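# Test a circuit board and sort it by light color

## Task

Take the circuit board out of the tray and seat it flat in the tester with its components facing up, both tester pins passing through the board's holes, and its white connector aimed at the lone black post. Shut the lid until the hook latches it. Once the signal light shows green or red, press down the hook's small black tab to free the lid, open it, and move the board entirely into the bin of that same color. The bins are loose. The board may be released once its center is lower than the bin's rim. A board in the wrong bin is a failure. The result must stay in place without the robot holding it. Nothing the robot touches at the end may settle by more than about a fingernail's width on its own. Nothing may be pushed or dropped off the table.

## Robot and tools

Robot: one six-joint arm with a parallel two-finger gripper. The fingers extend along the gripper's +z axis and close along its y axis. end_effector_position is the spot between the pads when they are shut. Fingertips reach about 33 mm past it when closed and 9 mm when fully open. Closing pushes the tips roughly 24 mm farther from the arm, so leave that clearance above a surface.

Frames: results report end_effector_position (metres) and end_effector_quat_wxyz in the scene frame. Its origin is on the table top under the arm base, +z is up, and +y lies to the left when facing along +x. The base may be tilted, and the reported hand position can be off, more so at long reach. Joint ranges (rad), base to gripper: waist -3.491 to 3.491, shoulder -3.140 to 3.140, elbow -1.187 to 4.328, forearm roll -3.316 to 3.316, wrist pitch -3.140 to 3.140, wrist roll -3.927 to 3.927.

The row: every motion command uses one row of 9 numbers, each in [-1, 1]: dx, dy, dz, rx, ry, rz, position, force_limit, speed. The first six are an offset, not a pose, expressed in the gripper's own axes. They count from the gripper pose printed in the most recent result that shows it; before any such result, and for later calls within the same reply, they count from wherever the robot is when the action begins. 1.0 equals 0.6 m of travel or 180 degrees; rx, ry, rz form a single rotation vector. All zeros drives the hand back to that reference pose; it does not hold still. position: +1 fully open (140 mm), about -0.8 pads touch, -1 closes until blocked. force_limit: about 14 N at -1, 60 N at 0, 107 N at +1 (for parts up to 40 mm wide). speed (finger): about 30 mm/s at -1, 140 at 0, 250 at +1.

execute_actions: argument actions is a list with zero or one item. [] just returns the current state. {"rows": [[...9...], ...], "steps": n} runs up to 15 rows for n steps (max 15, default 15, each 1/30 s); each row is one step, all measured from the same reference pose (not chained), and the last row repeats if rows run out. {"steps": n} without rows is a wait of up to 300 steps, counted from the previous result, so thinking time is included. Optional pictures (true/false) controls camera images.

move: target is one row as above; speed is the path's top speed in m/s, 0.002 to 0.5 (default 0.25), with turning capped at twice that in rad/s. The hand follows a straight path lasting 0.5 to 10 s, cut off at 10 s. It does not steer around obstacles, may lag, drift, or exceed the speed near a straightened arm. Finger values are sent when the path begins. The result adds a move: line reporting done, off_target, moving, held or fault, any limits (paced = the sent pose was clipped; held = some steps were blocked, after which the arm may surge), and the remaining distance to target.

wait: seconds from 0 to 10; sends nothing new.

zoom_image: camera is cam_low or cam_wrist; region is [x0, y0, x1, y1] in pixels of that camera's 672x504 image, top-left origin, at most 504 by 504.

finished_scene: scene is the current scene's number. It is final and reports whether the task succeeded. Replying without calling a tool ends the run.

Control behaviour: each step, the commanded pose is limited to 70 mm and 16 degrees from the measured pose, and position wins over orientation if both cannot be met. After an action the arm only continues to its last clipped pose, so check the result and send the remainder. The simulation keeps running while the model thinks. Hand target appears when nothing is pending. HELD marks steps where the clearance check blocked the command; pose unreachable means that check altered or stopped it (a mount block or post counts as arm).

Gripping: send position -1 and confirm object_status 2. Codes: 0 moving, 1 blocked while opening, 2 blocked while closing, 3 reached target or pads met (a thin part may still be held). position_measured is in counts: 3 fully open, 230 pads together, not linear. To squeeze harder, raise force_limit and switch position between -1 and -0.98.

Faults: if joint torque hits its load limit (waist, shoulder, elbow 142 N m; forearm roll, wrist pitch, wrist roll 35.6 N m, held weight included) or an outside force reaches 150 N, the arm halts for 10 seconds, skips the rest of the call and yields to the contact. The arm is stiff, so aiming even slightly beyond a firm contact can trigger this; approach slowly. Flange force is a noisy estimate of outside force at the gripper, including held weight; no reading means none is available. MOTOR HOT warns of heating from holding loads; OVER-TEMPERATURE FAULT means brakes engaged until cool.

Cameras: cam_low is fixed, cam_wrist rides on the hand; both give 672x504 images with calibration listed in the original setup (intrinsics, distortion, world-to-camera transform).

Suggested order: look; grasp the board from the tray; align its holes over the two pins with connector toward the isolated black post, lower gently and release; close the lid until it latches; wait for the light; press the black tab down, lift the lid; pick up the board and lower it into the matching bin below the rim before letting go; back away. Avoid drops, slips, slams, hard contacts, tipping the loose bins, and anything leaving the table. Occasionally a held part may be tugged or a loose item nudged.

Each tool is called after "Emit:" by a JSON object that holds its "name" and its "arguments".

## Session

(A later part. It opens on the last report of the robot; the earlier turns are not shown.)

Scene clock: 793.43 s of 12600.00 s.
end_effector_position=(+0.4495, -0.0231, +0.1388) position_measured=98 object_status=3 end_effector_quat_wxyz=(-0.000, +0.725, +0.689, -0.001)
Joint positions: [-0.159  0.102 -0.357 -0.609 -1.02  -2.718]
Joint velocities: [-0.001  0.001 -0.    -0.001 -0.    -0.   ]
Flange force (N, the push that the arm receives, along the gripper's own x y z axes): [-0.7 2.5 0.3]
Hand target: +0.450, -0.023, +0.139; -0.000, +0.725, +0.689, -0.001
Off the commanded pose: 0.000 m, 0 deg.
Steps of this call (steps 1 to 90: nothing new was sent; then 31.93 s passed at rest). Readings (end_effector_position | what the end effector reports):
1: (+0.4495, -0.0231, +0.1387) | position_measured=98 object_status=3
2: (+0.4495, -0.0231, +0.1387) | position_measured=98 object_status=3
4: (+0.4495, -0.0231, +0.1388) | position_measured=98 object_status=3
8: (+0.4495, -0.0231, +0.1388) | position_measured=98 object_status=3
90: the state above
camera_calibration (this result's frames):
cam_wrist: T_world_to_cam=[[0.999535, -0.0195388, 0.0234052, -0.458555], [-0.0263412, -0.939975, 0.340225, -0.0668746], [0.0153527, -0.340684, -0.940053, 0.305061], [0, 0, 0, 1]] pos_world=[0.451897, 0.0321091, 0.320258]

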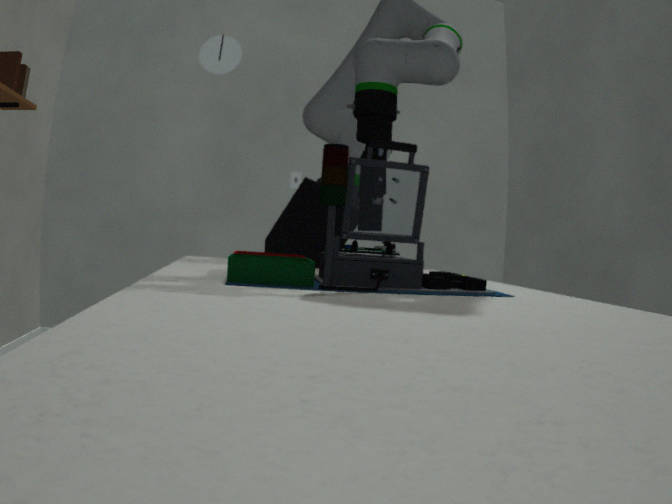

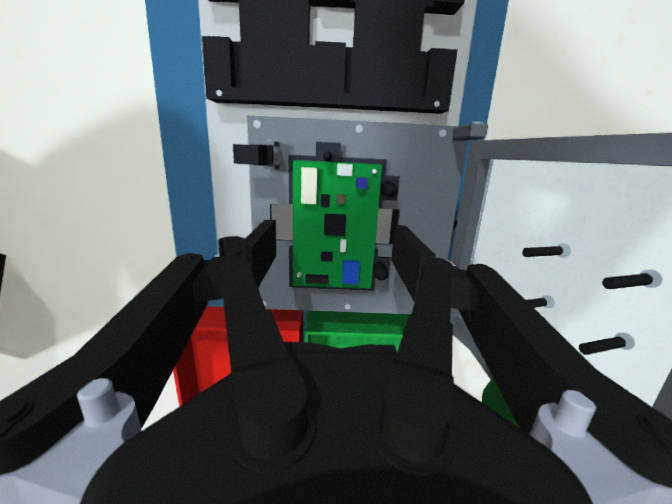

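Emit:
{"name": "move", "arguments": {"target": [0, 0.04, -0.29, 0, 0, -0.5, 0.25, -0.2, 0], "speed": 0.45}}

Emit:
{"name": "move", "arguments": {"target": [-0.205, 0, -0.02, 0, 0, 0, 0.6, -0.6, 0], "speed": 0.25}}

Scene clock: 822.10 s of 12600.00 s.
end_effector_position=(+0.4735, -0.0248, +0.3128) position_measured=98 object_status=3 end_effector_quat_wxyz=(-0.000, +0.026, +1.000, -0.001)
Joint positions: [-0.353 -0.007 -0.097 -0.54  -1.431 -1.194]
Joint velocities: [-0.002  0.002  0.001 -0.001 -0.001  0.003]
Flange force (N, the push that the arm receives, along the gripper's own x y z axes): [-2.1 -4.1 -1.4]
Hand target: +0.474, -0.025, +0.313; -0.000, +0.026, +1.000, -0.001
Off the commanded pose: 0.001 m, 0 deg.
After step 90, 23.43 s passed at rest.
move: done
camera_calibration (this result's frames):
cam_wrist: T_world_to_cam=[[0.0207824, 0.999517, 0.0231153, 0.00217575], [0.940468, -0.0273893, 0.338776, -0.561811], [0.339245, 0.0146987, -0.940583, 0.323298], [0, 0, 0, 1]] pos_world=[0.418643, -0.0223144, 0.494367]

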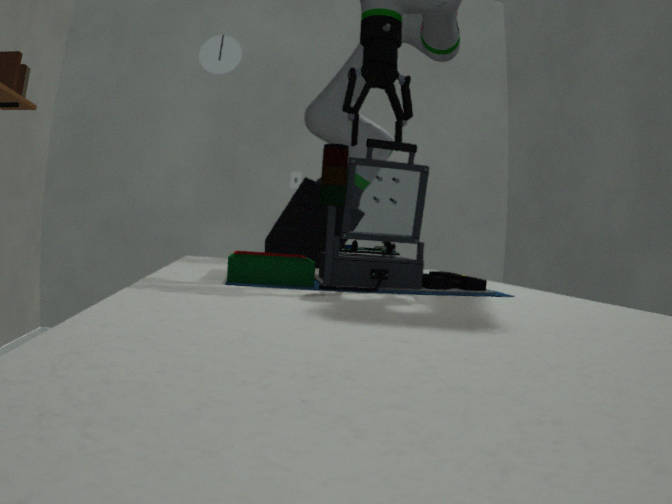

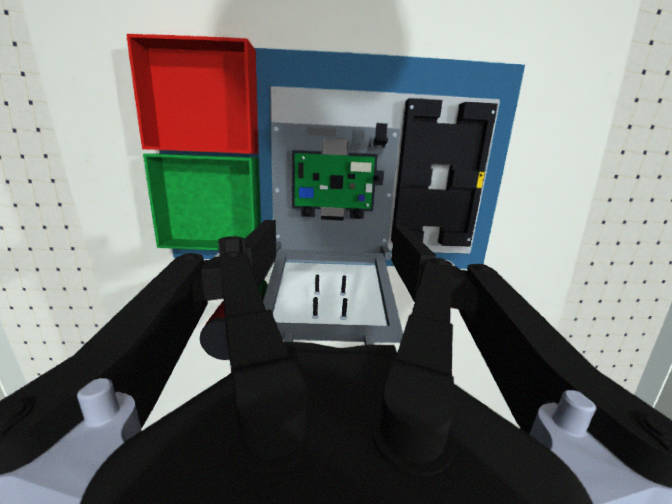

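Scene clock: 823.07 s of 12600.00 s.
end_effector_position=(+0.5964, -0.0312, +0.3246) position_measured=53 object_status=3 end_effector_quat_wxyz=(-0.000, +0.026, +1.000, -0.001)
Joint positions: [-0.306  0.242  0.265 -0.531 -1.503 -1.292]
Joint velocities: [ 0.002  0.002 -0.     0.001 -0.001 -0.   ]
Flange force (N, the push that the arm receives, along the gripper's own x y z axes): [-2.2 0.2 -3.1]
Hand target: +0.596, -0.031, +0.325; -0.000, +0.026, +1.000, -0.001
Off the commanded pose: 0.000 m, 0 deg.
move: done
camera_calibration (this result's frames):
cam_wrist: T_world_to_cam=[[0.0209603, 0.999515, 0.0230379, 0.00570686], [0.940352, -0.0275352, 0.339086, -0.68161], [0.339556, 0.0145563, -0.940473, 0.292624], [0, 0, 0, 1]] pos_world=[0.541471, -0.0287319, 0.506198]

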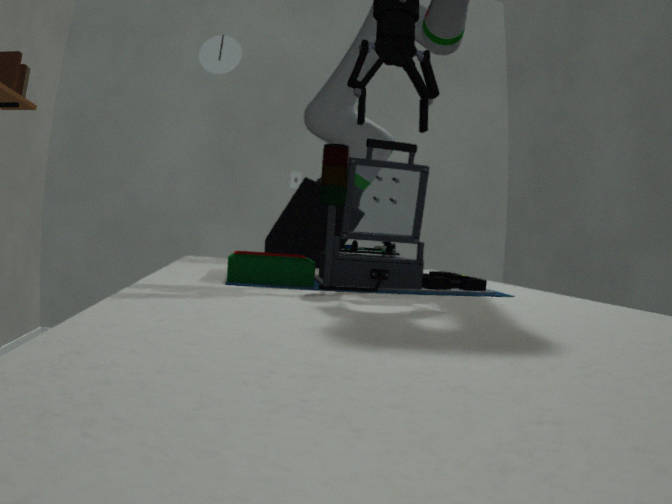

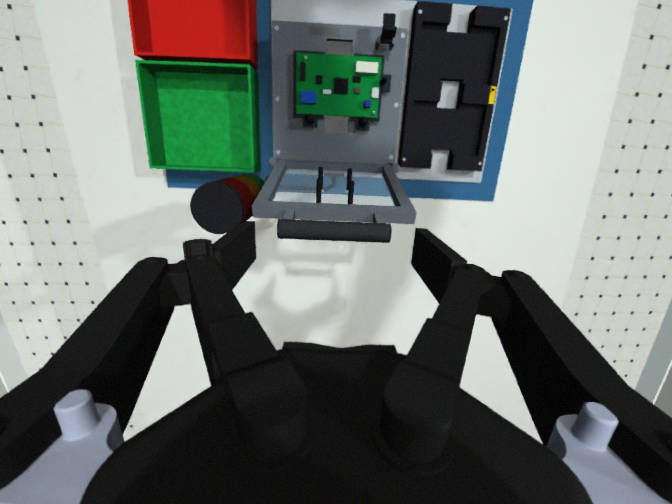

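Emit:
{"name": "zoom_image", "arguments": {"camera": "cam_wrist", "region": [230, 150, 440, 270]}}

Emit:
{"name": "zoom_image", "arguments": {"camera": "cam_low", "region": [310, 60, 470, 200]}}

Region (230, 150, 440, 270) of cam_wrist's 672x504 image, scaled by 2.400, with more detail than that image has; it fills the top 288 rows of this view, and the rest is white.

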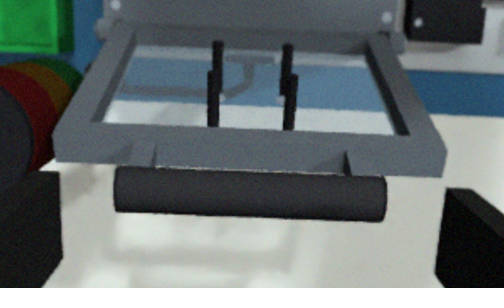

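Region (310, 60, 470, 200) of cam_low's 672x504 image, scaled by 3.150, with more detail than that image has; it fills the top 441 rows of this view, and the rest is white.

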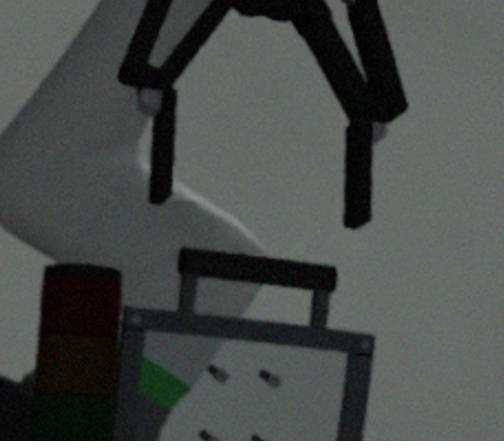

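Emit:
{"name": "move", "arguments": {"target": [0.0083, -0.0007, 0.0605, 0, 0, 0, 0.55, -0.8, -0.3], "speed": 0.1}}

Emit:
{"name": "move", "arguments": {"target": [0, 0, 0, 0, 0, 0, -1, -0.8, -0.7], "speed": 0.05}}

Scene clock: 943.83 s of 12600.00 s.
end_effector_position=(+0.5914, -0.0313, +0.2884) position_measured=59 object_status=3 end_effector_quat_wxyz=(-0.000, +0.026, +1.000, -0.001)
Joint positions: [-0.274  0.244  0.192 -0.533 -1.423 -1.282]
Joint velocities: [-0.    -0.    -0.002  0.001  0.001  0.   ]
Flange force (N, the push that the arm receives, along the gripper's own x y z axes): [-3.9 -1.5 -0.3]
Hand target: +0.591, -0.031, +0.288; -0.000, +0.026, +1.000, -0.001
Off the commanded pose: 0.000 m, 0 deg.
After step 90, 117.00 s passed at rest.
move: done
camera_calibration (this result's frames):
cam_wrist: T_world_to_cam=[[0.0207017, 0.99952, 0.0230439, 0.00688069], [0.94035, -0.0272944, 0.339111, -0.664617], [0.339577, 0.0146492, -0.940464, 0.260227], [0, 0, 0, 1]] pos_world=[0.536463, -0.0288299, 0.469954]

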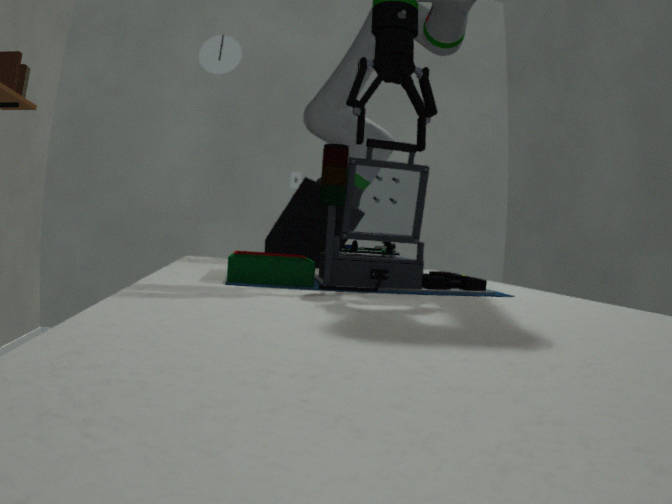

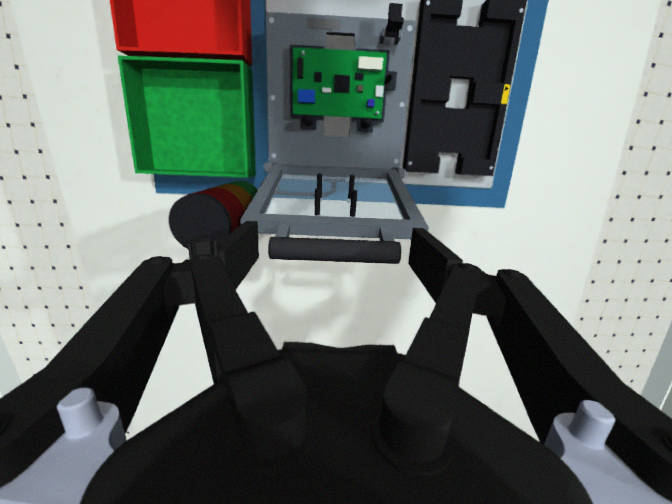

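Scene clock: 944.40 s of 12600.00 s.
end_effector_position=(+0.5915, -0.0312, +0.2884) position_measured=93 object_status=2 end_effector_quat_wxyz=(-0.000, +0.026, +1.000, -0.000)
Joint positions: [-0.274  0.244  0.192 -0.533 -1.423 -1.282]
Joint velocities: [-0.     0.     0.001  0.002 -0.    -0.   ]
Flange force (N, the push that the arm receives, along the gripper's own x y z axes): [-0.3 7.0 -19.0]
Hand target: +0.591, -0.031, +0.288; -0.000, +0.026, +1.000, -0.001
Off the commanded pose: 0.000 m, 0 deg.
move: done
camera_calibration (this result's frames):
cam_wrist: T_world_to_cam=[[0.0207119, 0.999515, 0.0232601, 0.00672804], [0.940329, -0.0273782, 0.339164, -0.664625], [0.339636, 0.0148474, -0.94044, 0.260139], [0, 0, 0, 1]] pos_world=[0.536474, -0.0287834, 0.469905]

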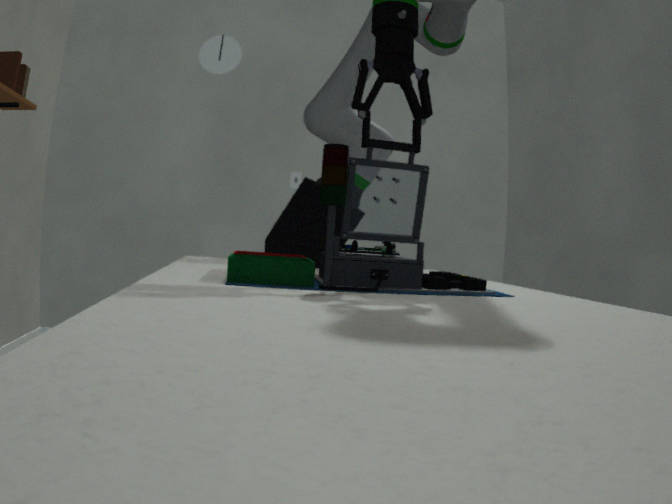

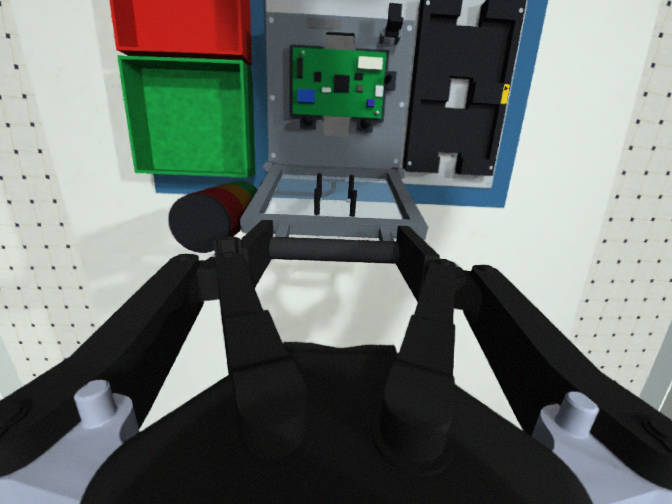

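Emit:
{"name": "zoom_image", "arguments": {"camera": "cam_low", "region": [330, 100, 450, 270]}}

Region (330, 100, 450, 270) of cam_low's 672x504 image, scaled by 2.965, with more detail than that image has; it fills the left 356 columns of this view, and the rest is white.

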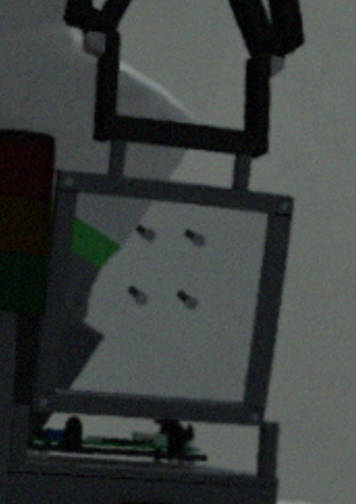

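Emit:
{"name": "move", "arguments": {"target": [0.0770, 0.0005, -0.0108, 0, 0, 0, -1, -0.8, -0.7], "speed": 0.1}}

Emit:
{"name": "move", "arguments": {"target": [0.0806, 0, 0.0106, 0, 0, 0, -1, -0.8, -0.7], "speed": 0.1}}

Emit:
{"name": "move", "arguments": {"target": [0.0751, 0, 0.0311, 0, 0, 0, -1, -0.8, -0.7], "speed": 0.1}}

Scene clock: 978.73 s of 12600.00 s.
end_effector_position=(+0.5452, -0.0286, +0.2946) position_measured=94 object_status=2 end_effector_quat_wxyz=(-0.001, +0.026, +1.000, -0.000)
Joint positions: [-0.297  0.145  0.065 -0.537 -1.411 -1.247]
Joint velocities: [-0.001 -0.002 -0.001 -0.001  0.     0.   ]
Flange force (N, the push that the arm receives, along the gripper's own x y z axes): [-10.7 -16.1 58.6]
Hand target: +0.545, -0.029, +0.295; -0.000, +0.026, +1.000, -0.001
Off the commanded pose: 0.000 m, 0 deg.
After step 90, 30.50 s passed at rest.
move: done
camera_calibration (this result's frames):
cam_wrist: T_world_to_cam=[[0.0209482, 0.999503, 0.0235482, 0.00464712], [0.940547, -0.0276884, 0.338533, -0.623063], [0.339017, 0.0150565, -0.94066, 0.282066], [0, 0, 0, 1]] pos_world=[0.490297, -0.0261433, 0.476146]

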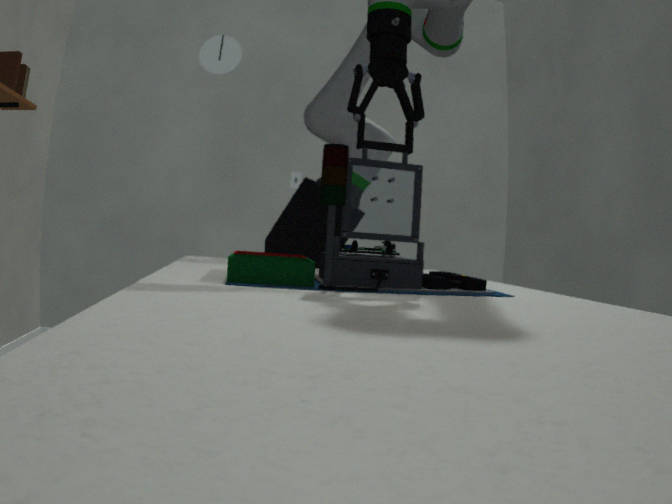

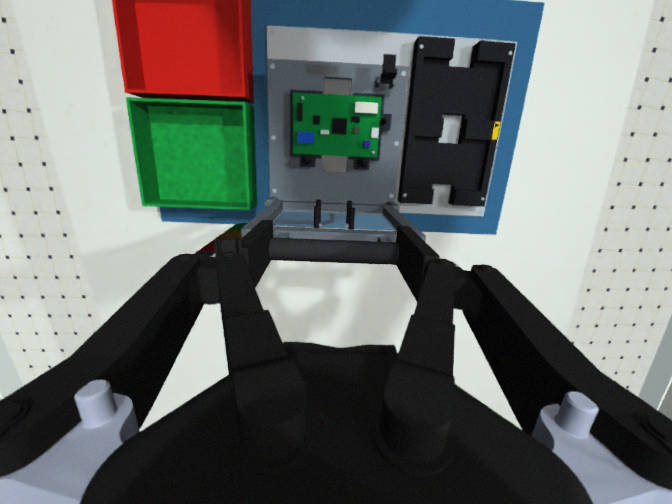

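Scene clock: 979.57 s of 12600.00 s.
end_effector_position=(+0.4969, -0.0260, +0.2880) position_measured=94 object_status=2 end_effector_quat_wxyz=(-0.001, +0.026, +1.000, -0.000)
Joint positions: [-0.312  0.051 -0.076 -0.542 -1.379 -1.21 ]
Joint velocities: [-0.001 -0.003 -0.003  0.001  0.     0.   ]
Flange force (N, the push that the arm receives, along the gripper's own x y z axes): [-18.4 -14.2 54.0]
Hand target: +0.497, -0.026, +0.288; -0.001, +0.026, +1.000, -0.000
Off the commanded pose: 0.000 m, 0 deg.
move: done
camera_calibration (this result's frames):
cam_wrist: T_world_to_cam=[[0.0210597, 0.999494, 0.0238381, 0.0031001], [0.940605, -0.0278888, 0.338357, -0.575334], [0.33885, 0.0152965, -0.940716, 0.292368], [0, 0, 0, 1]] pos_world=[0.442028, -0.0236161, 0.469629]

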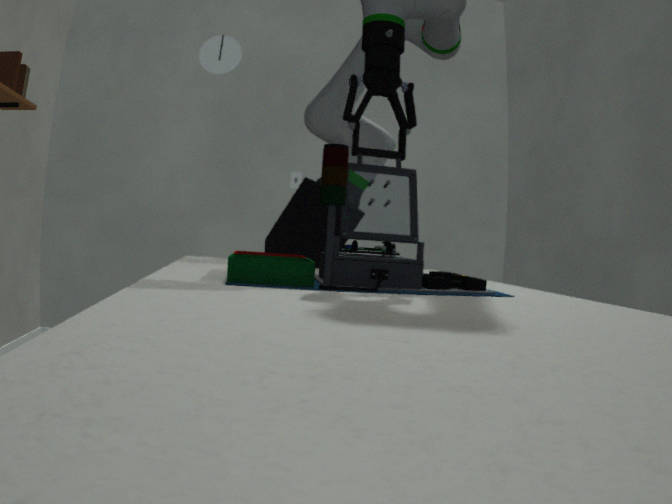

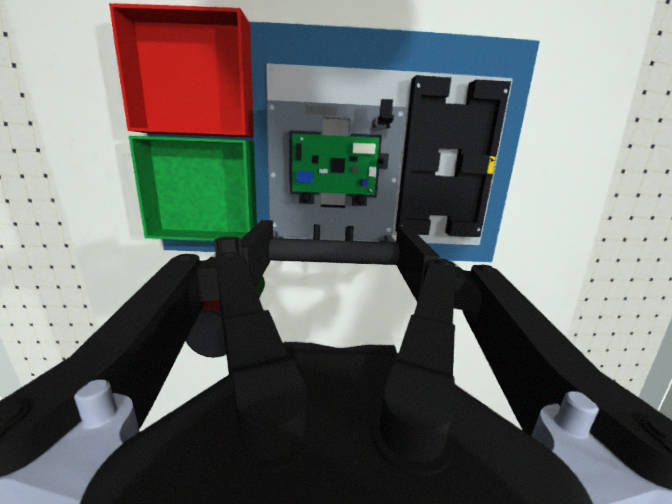

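Scene clock: 980.40 s of 12600.00 s.
end_effector_position=(+0.4520, -0.0235, +0.2693) position_measured=94 object_status=2 end_effector_quat_wxyz=(-0.000, +0.026, +1.000, -0.000)
Joint positions: [-0.313 -0.03  -0.217 -0.549 -1.327 -1.177]
Joint velocities: [-0.001 -0.002 -0.001  0.001  0.     0.   ]
Flange force (N, the push that the arm receives, along the gripper's own x y z axes): [-36.8 -22.6 50.6]
Hand target: +0.452, -0.024, +0.269; -0.001, +0.026, +1.000, -0.000
Off the commanded pose: 0.000 m, 0 deg.
move: done
camera_calibration (this result's frames):
cam_wrist: T_world_to_cam=[[0.0210366, 0.99949, 0.0240403, 0.00199183], [0.940476, -0.0279414, 0.33871, -0.526806], [0.339208, 0.015484, -0.940584, 0.289704], [0, 0, 0, 1]] pos_world=[0.397136, -0.0211963, 0.450877]

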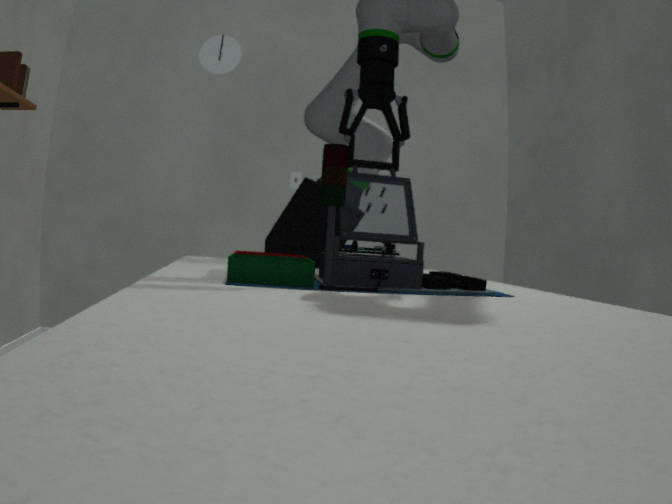

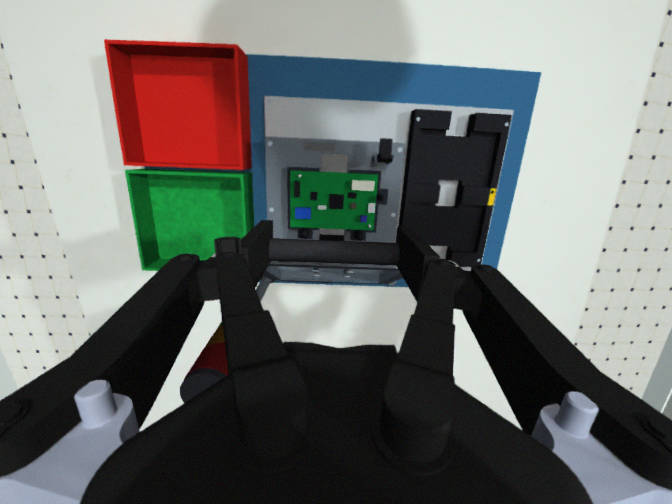

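Emit:
{"name": "zoom_image", "arguments": {"camera": "cam_wrist", "region": [240, 200, 440, 300]}}

Emit:
{"name": "zoom_image", "arguments": {"camera": "cam_low", "region": [330, 120, 450, 270]}}

Region (240, 200, 440, 300) of cam_wrist's 672x504 image, scaled by 2.520, with more detail than that image has.

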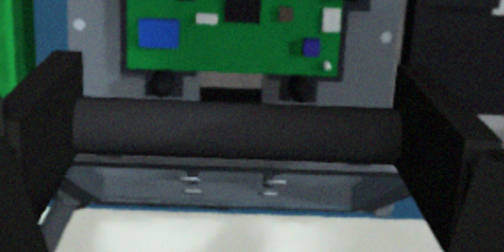

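Region (330, 120, 450, 270) of cam_low's 672x504 image, scaled by 3.360, with more detail than that image has; it fills the left 403 columns of this view, and the rest is white.

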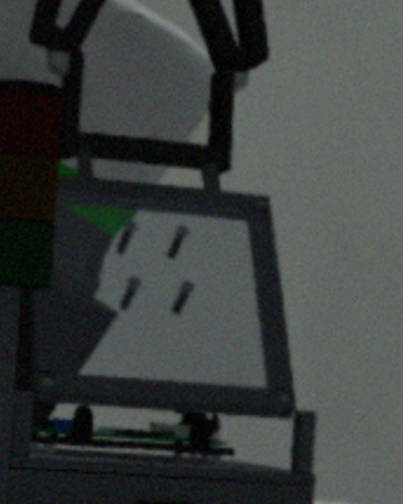

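Emit:
{"name": "execute_actions", "arguments": {"actions": [{"rows": [[0.00072,-0.0005,0.00152,0,0,0,-0.98,-1,-0.7],[0.00407,-0.001,0.0035,0,0,0,-0.98,-1,-0.7],[0.00913,-0.0014,0.00657,0,0,0,-0.98,-1,-0.7],[0.01545,-0.0016,0.01058,0,0,0,-0.98,-1,-0.7],[0.02257,-0.0017,0.01538,0,0,0,-0.98,-1,-0.7],[0.03012,-0.0017,0.02078,0,0,0,-0.98,-1,-0.7],[0.03765,-0.0018,0.02655,0,0,0,-0.98,-1,-0.7],[0.04483,-0.0019,0.03238,0,0,0,-0.98,-1,-0.7],[0.05135,-0.0019,0.03798,0,0,0,-0.98,-1,-0.7],[0.0569,-0.002,0.04303,0,0,0,-0.98,-1,-0.7],[0.0612,-0.002,0.0471,0,0,0,-0.98,-1,-0.7],[0.06398,-0.002,0.04982,0,0,0,-0.98,-1,-0.7],[0.06497,-0.002,0.0508,0,0,0,-0.98,-1,-0.7]], "steps": 15}], "pictures": false}}

Emit:
{"name": "execute_actions", "arguments": {"actions": [{"steps": 6}]}}

Scene clock: 1084.13 s of 12600.00 s.
end_effector_position=(+0.4141, -0.0226, +0.2402) position_measured=94 object_status=2 end_effector_quat_wxyz=(-0.001, +0.026, +1.000, +0.000)
Joint positions: [-0.3   -0.082 -0.347 -0.561 -1.255 -1.146]
Joint velocities: [ 0.028 -0.051 -0.131 -0.013  0.095  0.023]
Flange force (N, the push that the arm receives, along the gripper's own x y z axes): [-3.1 17.2 -0.3]
Hand target: +0.413, -0.023, +0.239; -0.001, +0.026, +1.000, -0.000
Off the commanded pose: 0.002 m, 0 deg.
Steps of this call (steps 1 to 90: nothing new was sent; then 100.23 s passed at rest; steps 91 to 105: all 15 steps of this action). Readings (end_effector_position | what the end effector reports):
91: (+0.4518, -0.0236, +0.2695) | position_measured=94 object_status=0
92: (+0.4515, -0.0236, +0.2692) | position_measured=94 object_status=0
94: (+0.4489, -0.0238, +0.2675) | position_measured=94 object_status=0
98: (+0.4368, -0.0236, +0.2593) | position_measured=94 object_status=2
105: the state above

Scene clock: 1084.33 s of 12600.00 s.
end_effector_position=(+0.4130, -0.0226, +0.2389) position_measured=94 object_status=2 end_effector_quat_wxyz=(-0.001, +0.026, +1.000, -0.000)
Joint positions: [-0.298 -0.084 -0.352 -0.562 -1.251 -1.145]
Joint velocities: [-0.001 -0.    -0.001 -0.002  0.002  0.   ]
Flange force (N, the push that the arm receives, along the gripper's own x y z axes): [-0.9 19.8 -9.9]
Hand target: +0.413, -0.023, +0.239; -0.001, +0.026, +1.000, -0.000
Off the commanded pose: 0.000 m, 0 deg.
Steps of this call (steps 1 to 6: nothing new was sent). Readings (end_effector_position | what the end effector reports):
1: (+0.4134, -0.0226, +0.2394) | position_measured=94 object_status=2
2: (+0.4132, -0.0226, +0.2392) | position_measured=94 object_status=2
4: (+0.4130, -0.0226, +0.2390) | position_measured=94 object_status=2
6: the state above
camera_calibration (this result's frames):
cam_wrist: T_world_to_cam=[[0.0208334, 0.99949, 0.0241926, 0.00263399], [0.940579, -0.0277973, 0.338436, -0.479743], [0.338935, 0.0157043, -0.940679, 0.27451], [0, 0, 0, 1]] pos_world=[0.358141, -0.0202792, 0.420524]

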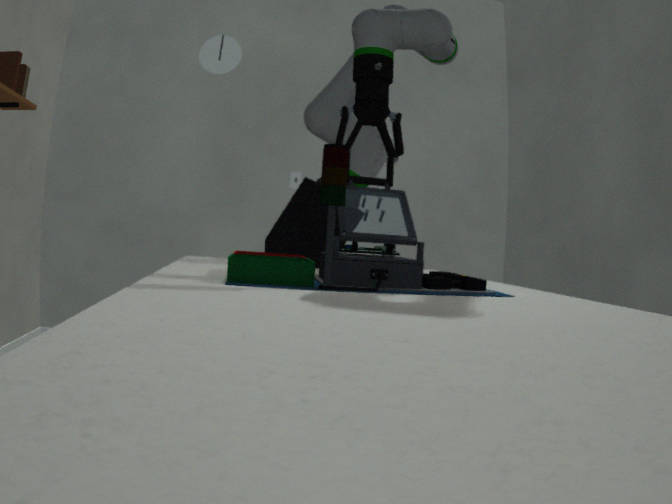

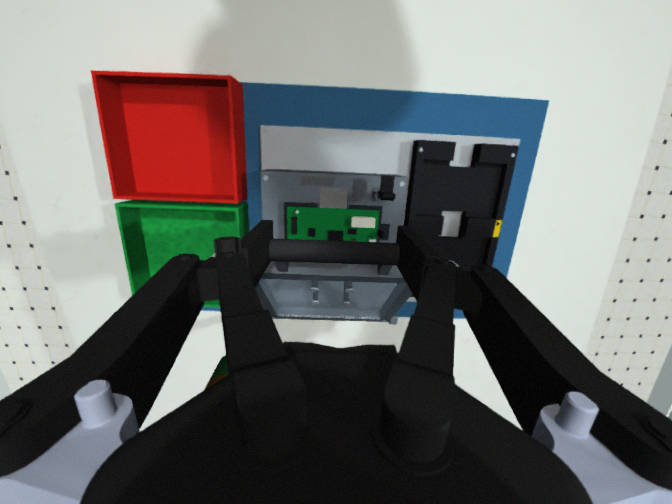

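Emit:
{"name": "execute_actions", "arguments": {"actions": [{"rows": [[0.0011,0.0004,0.00111,0,0,0,-0.98,-1,-0.7],[0.00411,0.0008,0.0042,0,0,0,-0.98,-1,-0.7],[0.00863,0.0009,0.00899,0,0,0,-0.98,-1,-0.7],[0.01418,0.0009,0.01518,0,0,0,-0.98,-1,-0.7],[0.02035,0.0009,0.02246,0,0,0,-0.98,-1,-0.7],[0.02674,0.0009,0.03051,0,0,0,-0.98,-1,-0.7],[0.03301,0.0009,0.03898,0,0,0,-0.98,-1,-0.7],[0.03884,0.0009,0.04743,0,0,0,-0.98,-1,-0.7],[0.04401,0.0009,0.05547,0,0,0,-0.98,-1,-0.7],[0.0483,0.0009,0.0626,0,0,0,-0.98,-1,-0.7],[0.05155,0.0009,0.06831,0,0,0,-0.98,-1,-0.7],[0.05363,0.0009,0.0721,0,0,0,-0.98,-1,-0.7],[0.05437,0.0009,0.07347,0,0,0,-0.98,-1,-0.7]], "steps": 15}], "pictures": false}}

Emit:
{"name": "execute_actions", "arguments": {"actions": [{"steps": 4}], "pictures": false}}

Emit:
{"name": "execute_actions", "arguments": {"actions": [{"rows": [[0.00059,0,0.00113,0,0,0,-0.98,-1,-0.7],[0.00223,0,0.00428,0,0,0,-0.98,-1,-0.7],[0.00466,0,0.00913,0,0,0,-0.98,-1,-0.7],[0.0076,0,0.01531,0,0,0,-0.98,-1,-0.7],[0.01081,0,0.02249,0,0,0,-0.98,-1,-0.7],[0.01407,0,0.03031,0,0,0,-0.98,-1,-0.7],[0.01717,0,0.03842,0,0,0,-0.98,-1,-0.7],[0.01999,0,0.0464,0,0,0,-0.98,-1,-0.7],[0.0224,0,0.0539,0,0,0,-0.98,-1,-0.7],[0.02436,0,0.06046,0,0,0,-0.98,-1,-0.7],[0.02579,0,0.06567,0,0,0,-0.98,-1,-0.7],[0.02669,0,0.06912,0,0,0,-0.98,-1,-0.7],[0.027,0,0.07035,0,0,0,-0.98,-1,-0.7]], "steps": 15}], "pictures": false}}

Emit:
{"name": "execute_actions", "arguments": {"actions": [{"steps": 6}]}}

Scene clock: 1121.63 s of 12600.00 s.
end_effector_position=(+0.3811, -0.0203, +0.1969) position_measured=94 object_status=2 end_effector_quat_wxyz=(-0.001, +0.026, +1.000, +0.000)
Joint positions: [-0.257 -0.108 -0.478 -0.583 -1.144 -1.121]
Joint velocities: [ 0.058 -0.    -0.109 -0.028  0.127  0.02 ]
Flange force (N, the push that the arm receives, along the gripper's own x y z axes): [-18.5 -4.5 10.6]
Hand target: +0.380, -0.020, +0.195; -0.001, +0.026, +1.000, +0.000
Off the commanded pose: 0.002 m, 0 deg.
Steps of this call (steps 1 to 90: nothing new was sent; then 33.80 s passed at rest; steps 91 to 105: all 15 steps of this action). Readings (end_effector_position | what the end effector reports):
91: (+0.4129, -0.0226, +0.2388) | position_measured=94 object_status=2
92: (+0.4126, -0.0225, +0.2385) | position_measured=94 object_status=2
94: (+0.4104, -0.0222, +0.2362) | position_measured=94 object_status=2
98: (+0.3997, -0.0215, +0.2241) | position_measured=94 object_status=2
105: the state above

Scene clock: 1121.77 s of 12600.00 s.
end_effector_position=(+0.3804, -0.0202, +0.1952) position_measured=94 object_status=2 end_effector_quat_wxyz=(-0.001, +0.026, +1.000, -0.000)
Joint positions: [-0.254 -0.108 -0.482 -0.584 -1.139 -1.121]
Joint velocities: [ 0.003 -0.001 -0.004 -0.003  0.006  0.001]
Flange force (N, the push that the arm receives, along the gripper's own x y z axes): [-10.0 -2.7 -1.3]
Hand target: +0.380, -0.020, +0.195; -0.001, +0.026, +1.000, +0.000
Off the commanded pose: 0.000 m, 0 deg.
Steps of this call (steps 1 to 4: nothing new was sent). Readings (end_effector_position | what the end effector reports):
1: (+0.3806, -0.0202, +0.1959) | position_measured=94 object_status=2
2: (+0.3804, -0.0202, +0.1955) | position_measured=94 object_status=2
4: the state above

Scene clock: 1122.27 s of 12600.00 s.
end_effector_position=(+0.3642, -0.0192, +0.1546) position_measured=94 object_status=2 end_effector_quat_wxyz=(-0.001, +0.026, +1.000, +0.000)
Joint positions: [-0.204 -0.083 -0.558 -0.615 -1.032 -1.099]
Joint velocities: [ 0.047  0.047 -0.043 -0.033  0.095  0.023]
Flange force (N, the push that the arm receives, along the gripper's own x y z axes): [-21.1 -11.6 6.6]
Hand target: +0.364, -0.019, +0.153; -0.001, +0.026, +1.000, +0.000
Off the commanded pose: 0.002 m, 0 deg.
Steps of this call (steps 1 to 15: all 15 steps of this action). Readings (end_effector_position | what the end effector reports):
1: (+0.3803, -0.0202, +0.1951) | position_measured=94 object_status=2
2: (+0.3801, -0.0201, +0.1947) | position_measured=94 object_status=2
4: (+0.3788, -0.0201, +0.1922) | position_measured=94 object_status=2
8: (+0.3728, -0.0197, +0.1795) | position_measured=94 object_status=2
15: the state above

Scene clock: 1122.47 s of 12600.00 s.
end_effector_position=(+0.3640, -0.0191, +0.1531) position_measured=94 object_status=2 end_effector_quat_wxyz=(-0.001, +0.026, +1.000, +0.000)
Joint positions: [-0.202 -0.081 -0.56  -0.616 -1.027 -1.098]
Joint velocities: [ 0.     0.001 -0.002 -0.001  0.003  0.   ]
Flange force (N, the push that the arm receives, along the gripper's own x y z axes): [-12.1 -4.6 -2.9]
Hand target: +0.364, -0.019, +0.153; -0.001, +0.026, +1.000, +0.000
Off the commanded pose: 0.000 m, 0 deg.
Steps of this call (steps 1 to 6: nothing new was sent). Readings (end_effector_position | what the end effector reports):
1: (+0.3640, -0.0192, +0.1538) | position_measured=94 object_status=2
2: (+0.3640, -0.0191, +0.1534) | position_measured=94 object_status=2
4: (+0.3640, -0.0191, +0.1531) | position_measured=94 object_status=2
6: the state above
camera_calibration (this result's frames):
cam_wrist: T_world_to_cam=[[0.0201544, 0.999498, 0.0244324, 0.00251275], [0.940745, -0.0272324, 0.338019, -0.404512], [0.338515, 0.0161721, -0.940822, 0.210457], [0, 0, 0, 1]] pos_world=[0.309249, -0.0169308, 0.334674]

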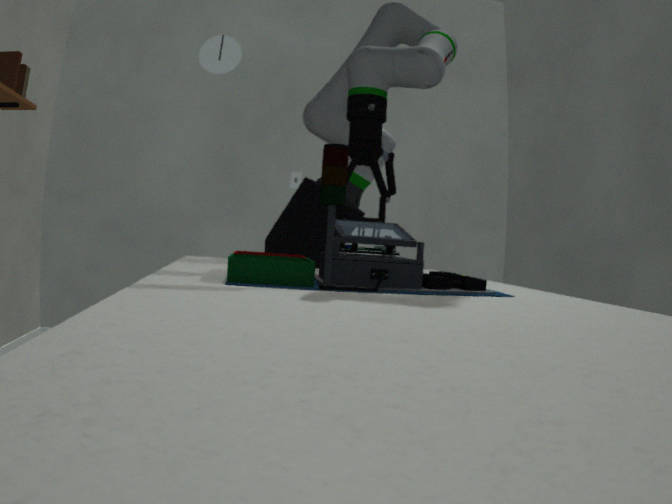

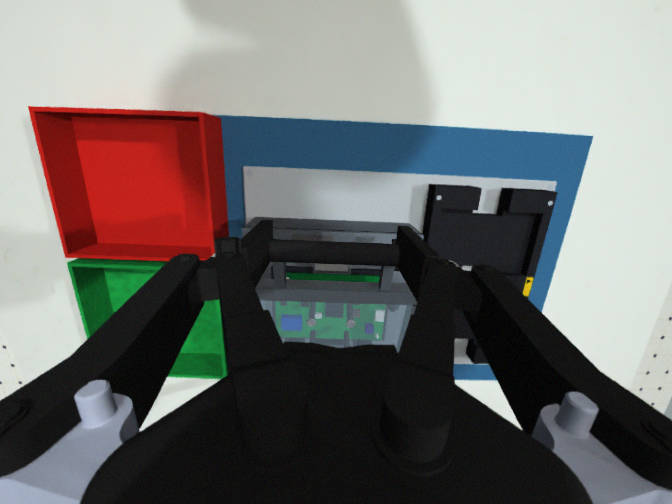

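Emit:
{"name": "zoom_image", "arguments": {"camera": "cam_wrist", "region": [230, 200, 450, 350]}}

Emit:
{"name": "zoom_image", "arguments": {"camera": "cam_low", "region": [320, 180, 440, 280]}}

Region (230, 200, 450, 350) of cam_wrist's 672x504 image, scaled by 2.291, with more detail than that image has; it fills the top 344 rows of this view, and the rest is white.

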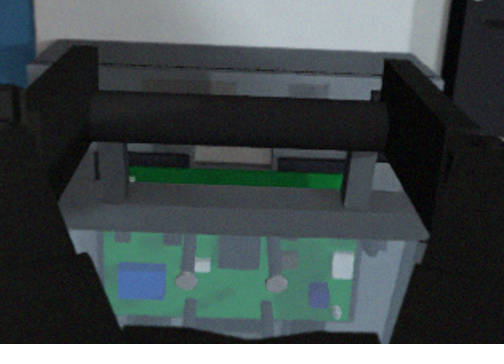

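Region (320, 180, 440, 280) of cam_low's 672x504 image, scaled by 4.200, with more detail than that image has.

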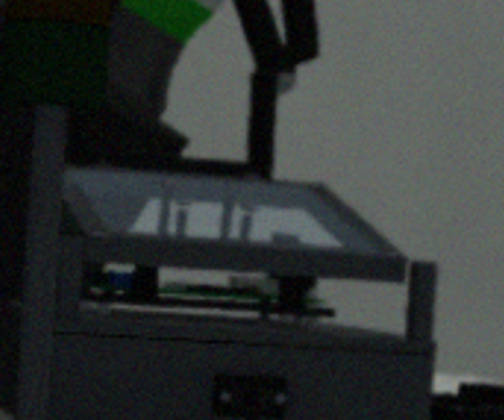

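Emit:
{"name": "execute_actions", "arguments": {"actions": [{"rows": [[0.00019,-0.0002,0.00081,0,0,0,-0.98,-1,-0.7],[0.00071,-0.0002,0.00305,0,0,0,-0.98,-1,-0.7],[0.00148,-0.0002,0.00648,0,0,0,-0.98,-1,-0.7],[0.00239,-0.0002,0.01084,0,0,0,-0.98,-1,-0.7],[0.00336,-0.0002,0.01586,0,0,0,-0.98,-1,-0.7],[0.00432,-0.0002,0.0213,0,0,0,-0.98,-1,-0.7],[0.0052,-0.0002,0.02688,0,0,0,-0.98,-1,-0.7],[0.00597,-0.0002,0.03235,0,0,0,-0.98,-1,-0.7],[0.0066,-0.0002,0.03744,0,0,0,-0.98,-1,-0.7],[0.00707,-0.0002,0.04187,0,0,0,-0.98,-1,-0.7],[0.0074,-0.0002,0.04537,0,0,0,-0.98,-1,-0.7],[0.0076,-0.0002,0.04767,0,0,0,-0.98,-1,-0.7],[0.00767,-0.0002,0.0485,0,0,0,-0.98,-1,-0.7]], "steps": 15}], "pictures": false}}

Emit:
{"name": "execute_actions", "arguments": {"actions": [{"steps": 6}]}}

Scene clock: 1167.43 s of 12600.00 s.
end_effector_position=(+0.3593, -0.0189, +0.1249) position_measured=94 object_status=2 end_effector_quat_wxyz=(-0.001, +0.026, +1.000, +0.000)
Joint positions: [-0.166 -0.04  -0.589 -0.645 -0.952 -1.079]
Joint velocities: [ 0.022  0.037 -0.01  -0.021  0.048  0.017]
Flange force (N, the push that the arm receives, along the gripper's own x y z axes): [-7.5 -4.6 -0.7]
Hand target: +0.359, -0.019, +0.124; -0.001, +0.026, +1.000, +0.000
Off the commanded pose: 0.001 m, 0 deg.
Steps of this call (steps 1 to 90: nothing new was sent; then 41.47 s passed at rest; steps 91 to 105: all 15 steps of this action). Readings (end_effector_position | what the end effector reports):
91: (+0.3641, -0.0191, +0.1530) | position_measured=94 object_status=2
92: (+0.3642, -0.0192, +0.1528) | position_measured=94 object_status=2
94: (+0.3637, -0.0192, +0.1509) | position_measured=94 object_status=2
98: (+0.3616, -0.0191, +0.1416) | position_measured=94 object_status=2
105: the state above

Scene clock: 1167.63 s of 12600.00 s.
end_effector_position=(+0.3593, -0.0189, +0.1240) position_measured=94 object_status=2 end_effector_quat_wxyz=(-0.001, +0.026, +1.000, +0.000)
Joint positions: [-0.165 -0.038 -0.589 -0.646 -0.95  -1.078]
Joint velocities: [-0.001  0.001  0.002 -0.     0.001  0.   ]
Flange force (N, the push that the arm receives, along the gripper's own x y z axes): [-4.8 -3.1 -7.0]
Hand target: +0.359, -0.019, +0.124; -0.001, +0.026, +1.000, +0.000
Off the commanded pose: 0.000 m, 0 deg.
Steps of this call (steps 1 to 6: nothing new was sent). Readings (end_effector_position | what the end effector reports):
1: (+0.3593, -0.0189, +0.1244) | position_measured=94 object_status=2
2: (+0.3593, -0.0189, +0.1242) | position_measured=94 object_status=2
4: (+0.3593, -0.0189, +0.1240) | position_measured=94 object_status=2
6: the state above
camera_calibration (this result's frames):
cam_wrist: T_world_to_cam=[[0.0199668, 0.999499, 0.0245511, 0.00312214], [0.940774, -0.0270949, 0.337951, -0.390281], [0.338446, 0.0163492, -0.940844, 0.184723], [0, 0, 0, 1]] pos_world=[0.304585, -0.0167153, 0.305614]

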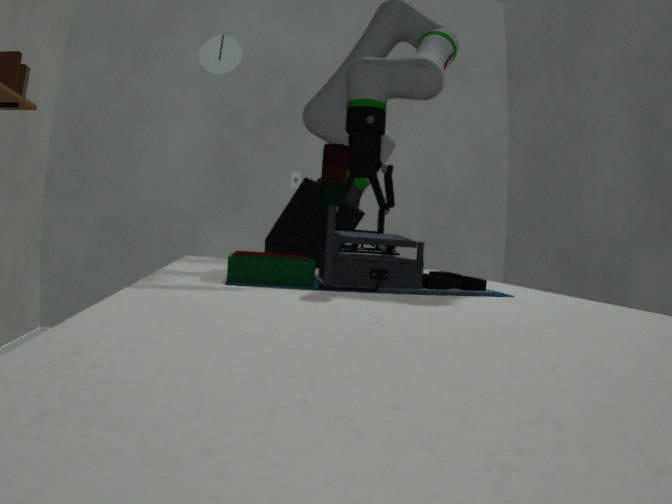

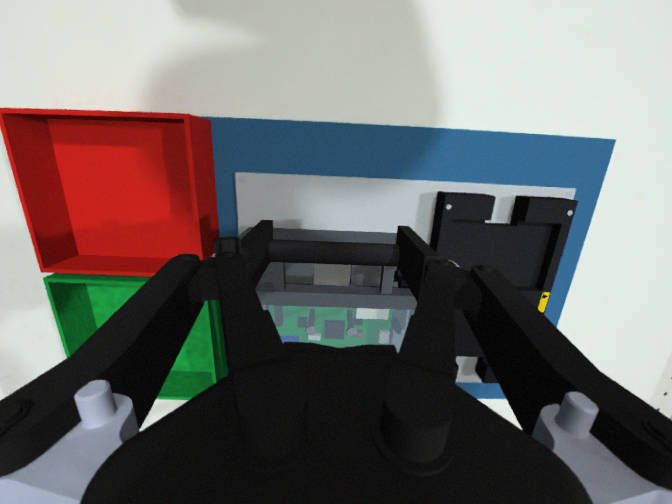

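Emit:
{"name": "zoom_image", "arguments": {"camera": "cam_wrist", "region": [300, 210, 450, 330]}}

Emit:
{"name": "zoom_image", "arguments": {"camera": "cam_low", "region": [325, 200, 435, 275]}}

Region (300, 210, 450, 330) of cam_wrist's 672x504 image, scaled by 3.360, with more detail than that image has; it fills the top 403 rows of this view, and the rest is white.

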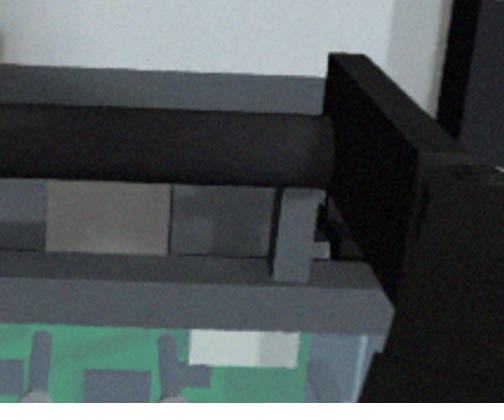

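Region (325, 200, 435, 275) of cam_low's 672x504 image, scaled by 4.582, with more detail than that image has; it fills the top 344 rows of this view, and the rest is white.

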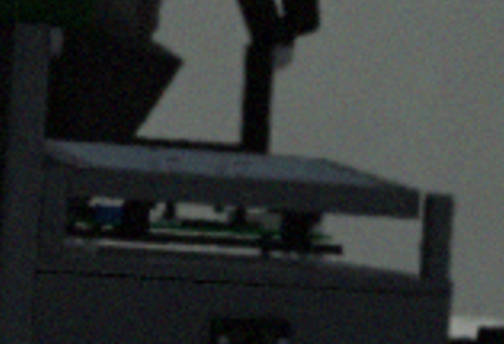

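Emit:
{"name": "execute_actions", "arguments": {"actions": [{"rows": [[0,0,0,0,0,0,0.37,-1,-0.8],[0,0,0,0,0,0,0.37,-1,-0.8],[0,0,0,0,0,0,0.37,-1,-0.8],[0,0,0,0,0,0,0.37,-1,-0.8],[0,0,0,0,0,0,0.37,-1,-0.8],[0,0,-0.001,0,0,0,0.37,-1,-0.8],[0,0,-0.003,0,0,0,0.37,-1,-0.8],[0,0,-0.0055,0,0,0,0.37,-1,-0.8],[0,0,-0.008,0,0,0,0.37,-1,-0.8],[0,0,-0.0095,0,0,0,0.37,-1,-0.8],[0,0,-0.01,0,0,0,0.37,-1,-0.8]], "steps": 15}]}}

Emit:
{"name": "zoom_image", "arguments": {"camera": "cam_wrist", "region": [300, 210, 450, 330]}}

Emit:
{"name": "zoom_image", "arguments": {"camera": "cam_low", "region": [325, 200, 435, 275]}}

Scene clock: 1214.73 s of 12600.00 s.
end_effector_position=(+0.3593, -0.0189, +0.1298) position_measured=82 object_status=3 end_effector_quat_wxyz=(-0.001, +0.026, +1.000, +0.000)
Joint positions: [-0.173 -0.049 -0.586 -0.639 -0.965 -1.082]
Joint velocities: [-0.005 -0.004  0.002  0.001 -0.007 -0.002]
Flange force (N, the push that the arm receives, along the gripper's own x y z axes): [-2.3 -4.6 -0.7]
Hand target: +0.359, -0.019, +0.130; -0.001, +0.026, +1.000, +0.000
Off the commanded pose: 0.000 m, 0 deg.
Steps of this call (steps 1 to 90: nothing new was sent; then 43.60 s passed at rest; steps 91 to 105: all 15 steps of this action). Readings (end_effector_position | what the end effector reports):
91: (+0.3594, -0.0189, +0.1239) | position_measured=94 object_status=0
92: (+0.3594, -0.0189, +0.1239) | position_measured=94 object_status=0
94: (+0.3594, -0.0189, +0.1239) | position_measured=86 object_status=0
98: (+0.3593, -0.0188, +0.1248) | position_measured=82 object_status=0
105: the state above
camera_calibration (this result's frames):
cam_wrist: T_world_to_cam=[[0.0199234, 0.9995, 0.0245326, 0.003002], [0.940786, -0.0270472, 0.33792, -0.392252], [0.338414, 0.0163475, -0.940855, 0.19025], [0, 0, 0, 1]] pos_world=[0.304582, -0.0167199, 0.311473]

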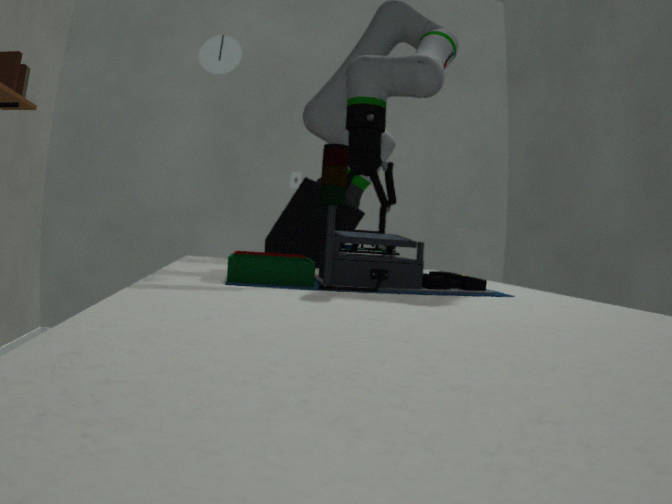

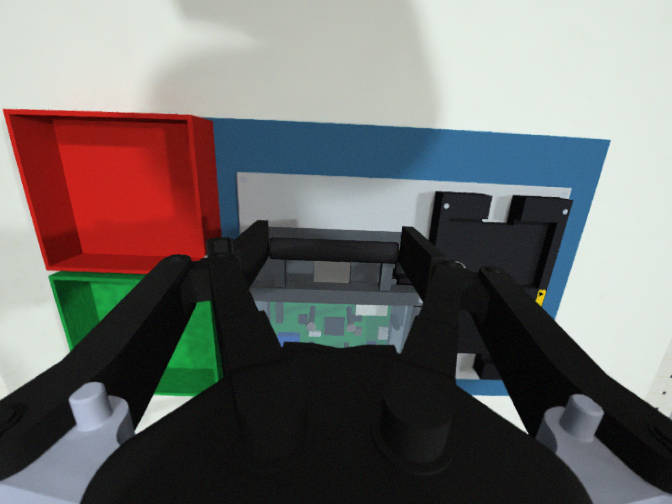

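Region (300, 210, 450, 330) of cam_wrist's 672x504 image, scaled by 3.360, with more detail than that image has; it fills the top 403 rows of this view, and the rest is white.

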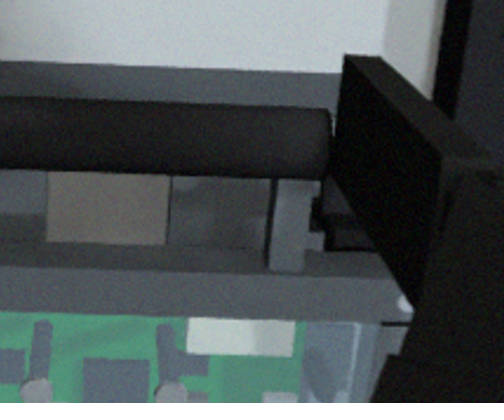

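Region (325, 200, 435, 275) of cam_low's 672x504 image, scaled by 4.582, with more detail than that image has; it fills the top 344 rows of this view, and the rest is white.

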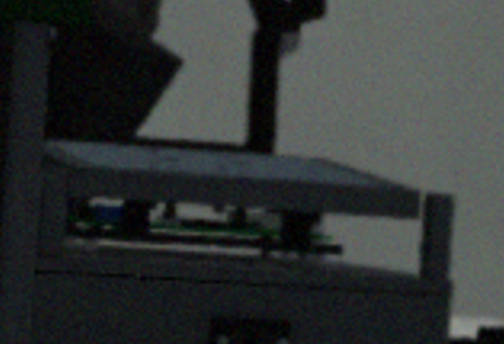

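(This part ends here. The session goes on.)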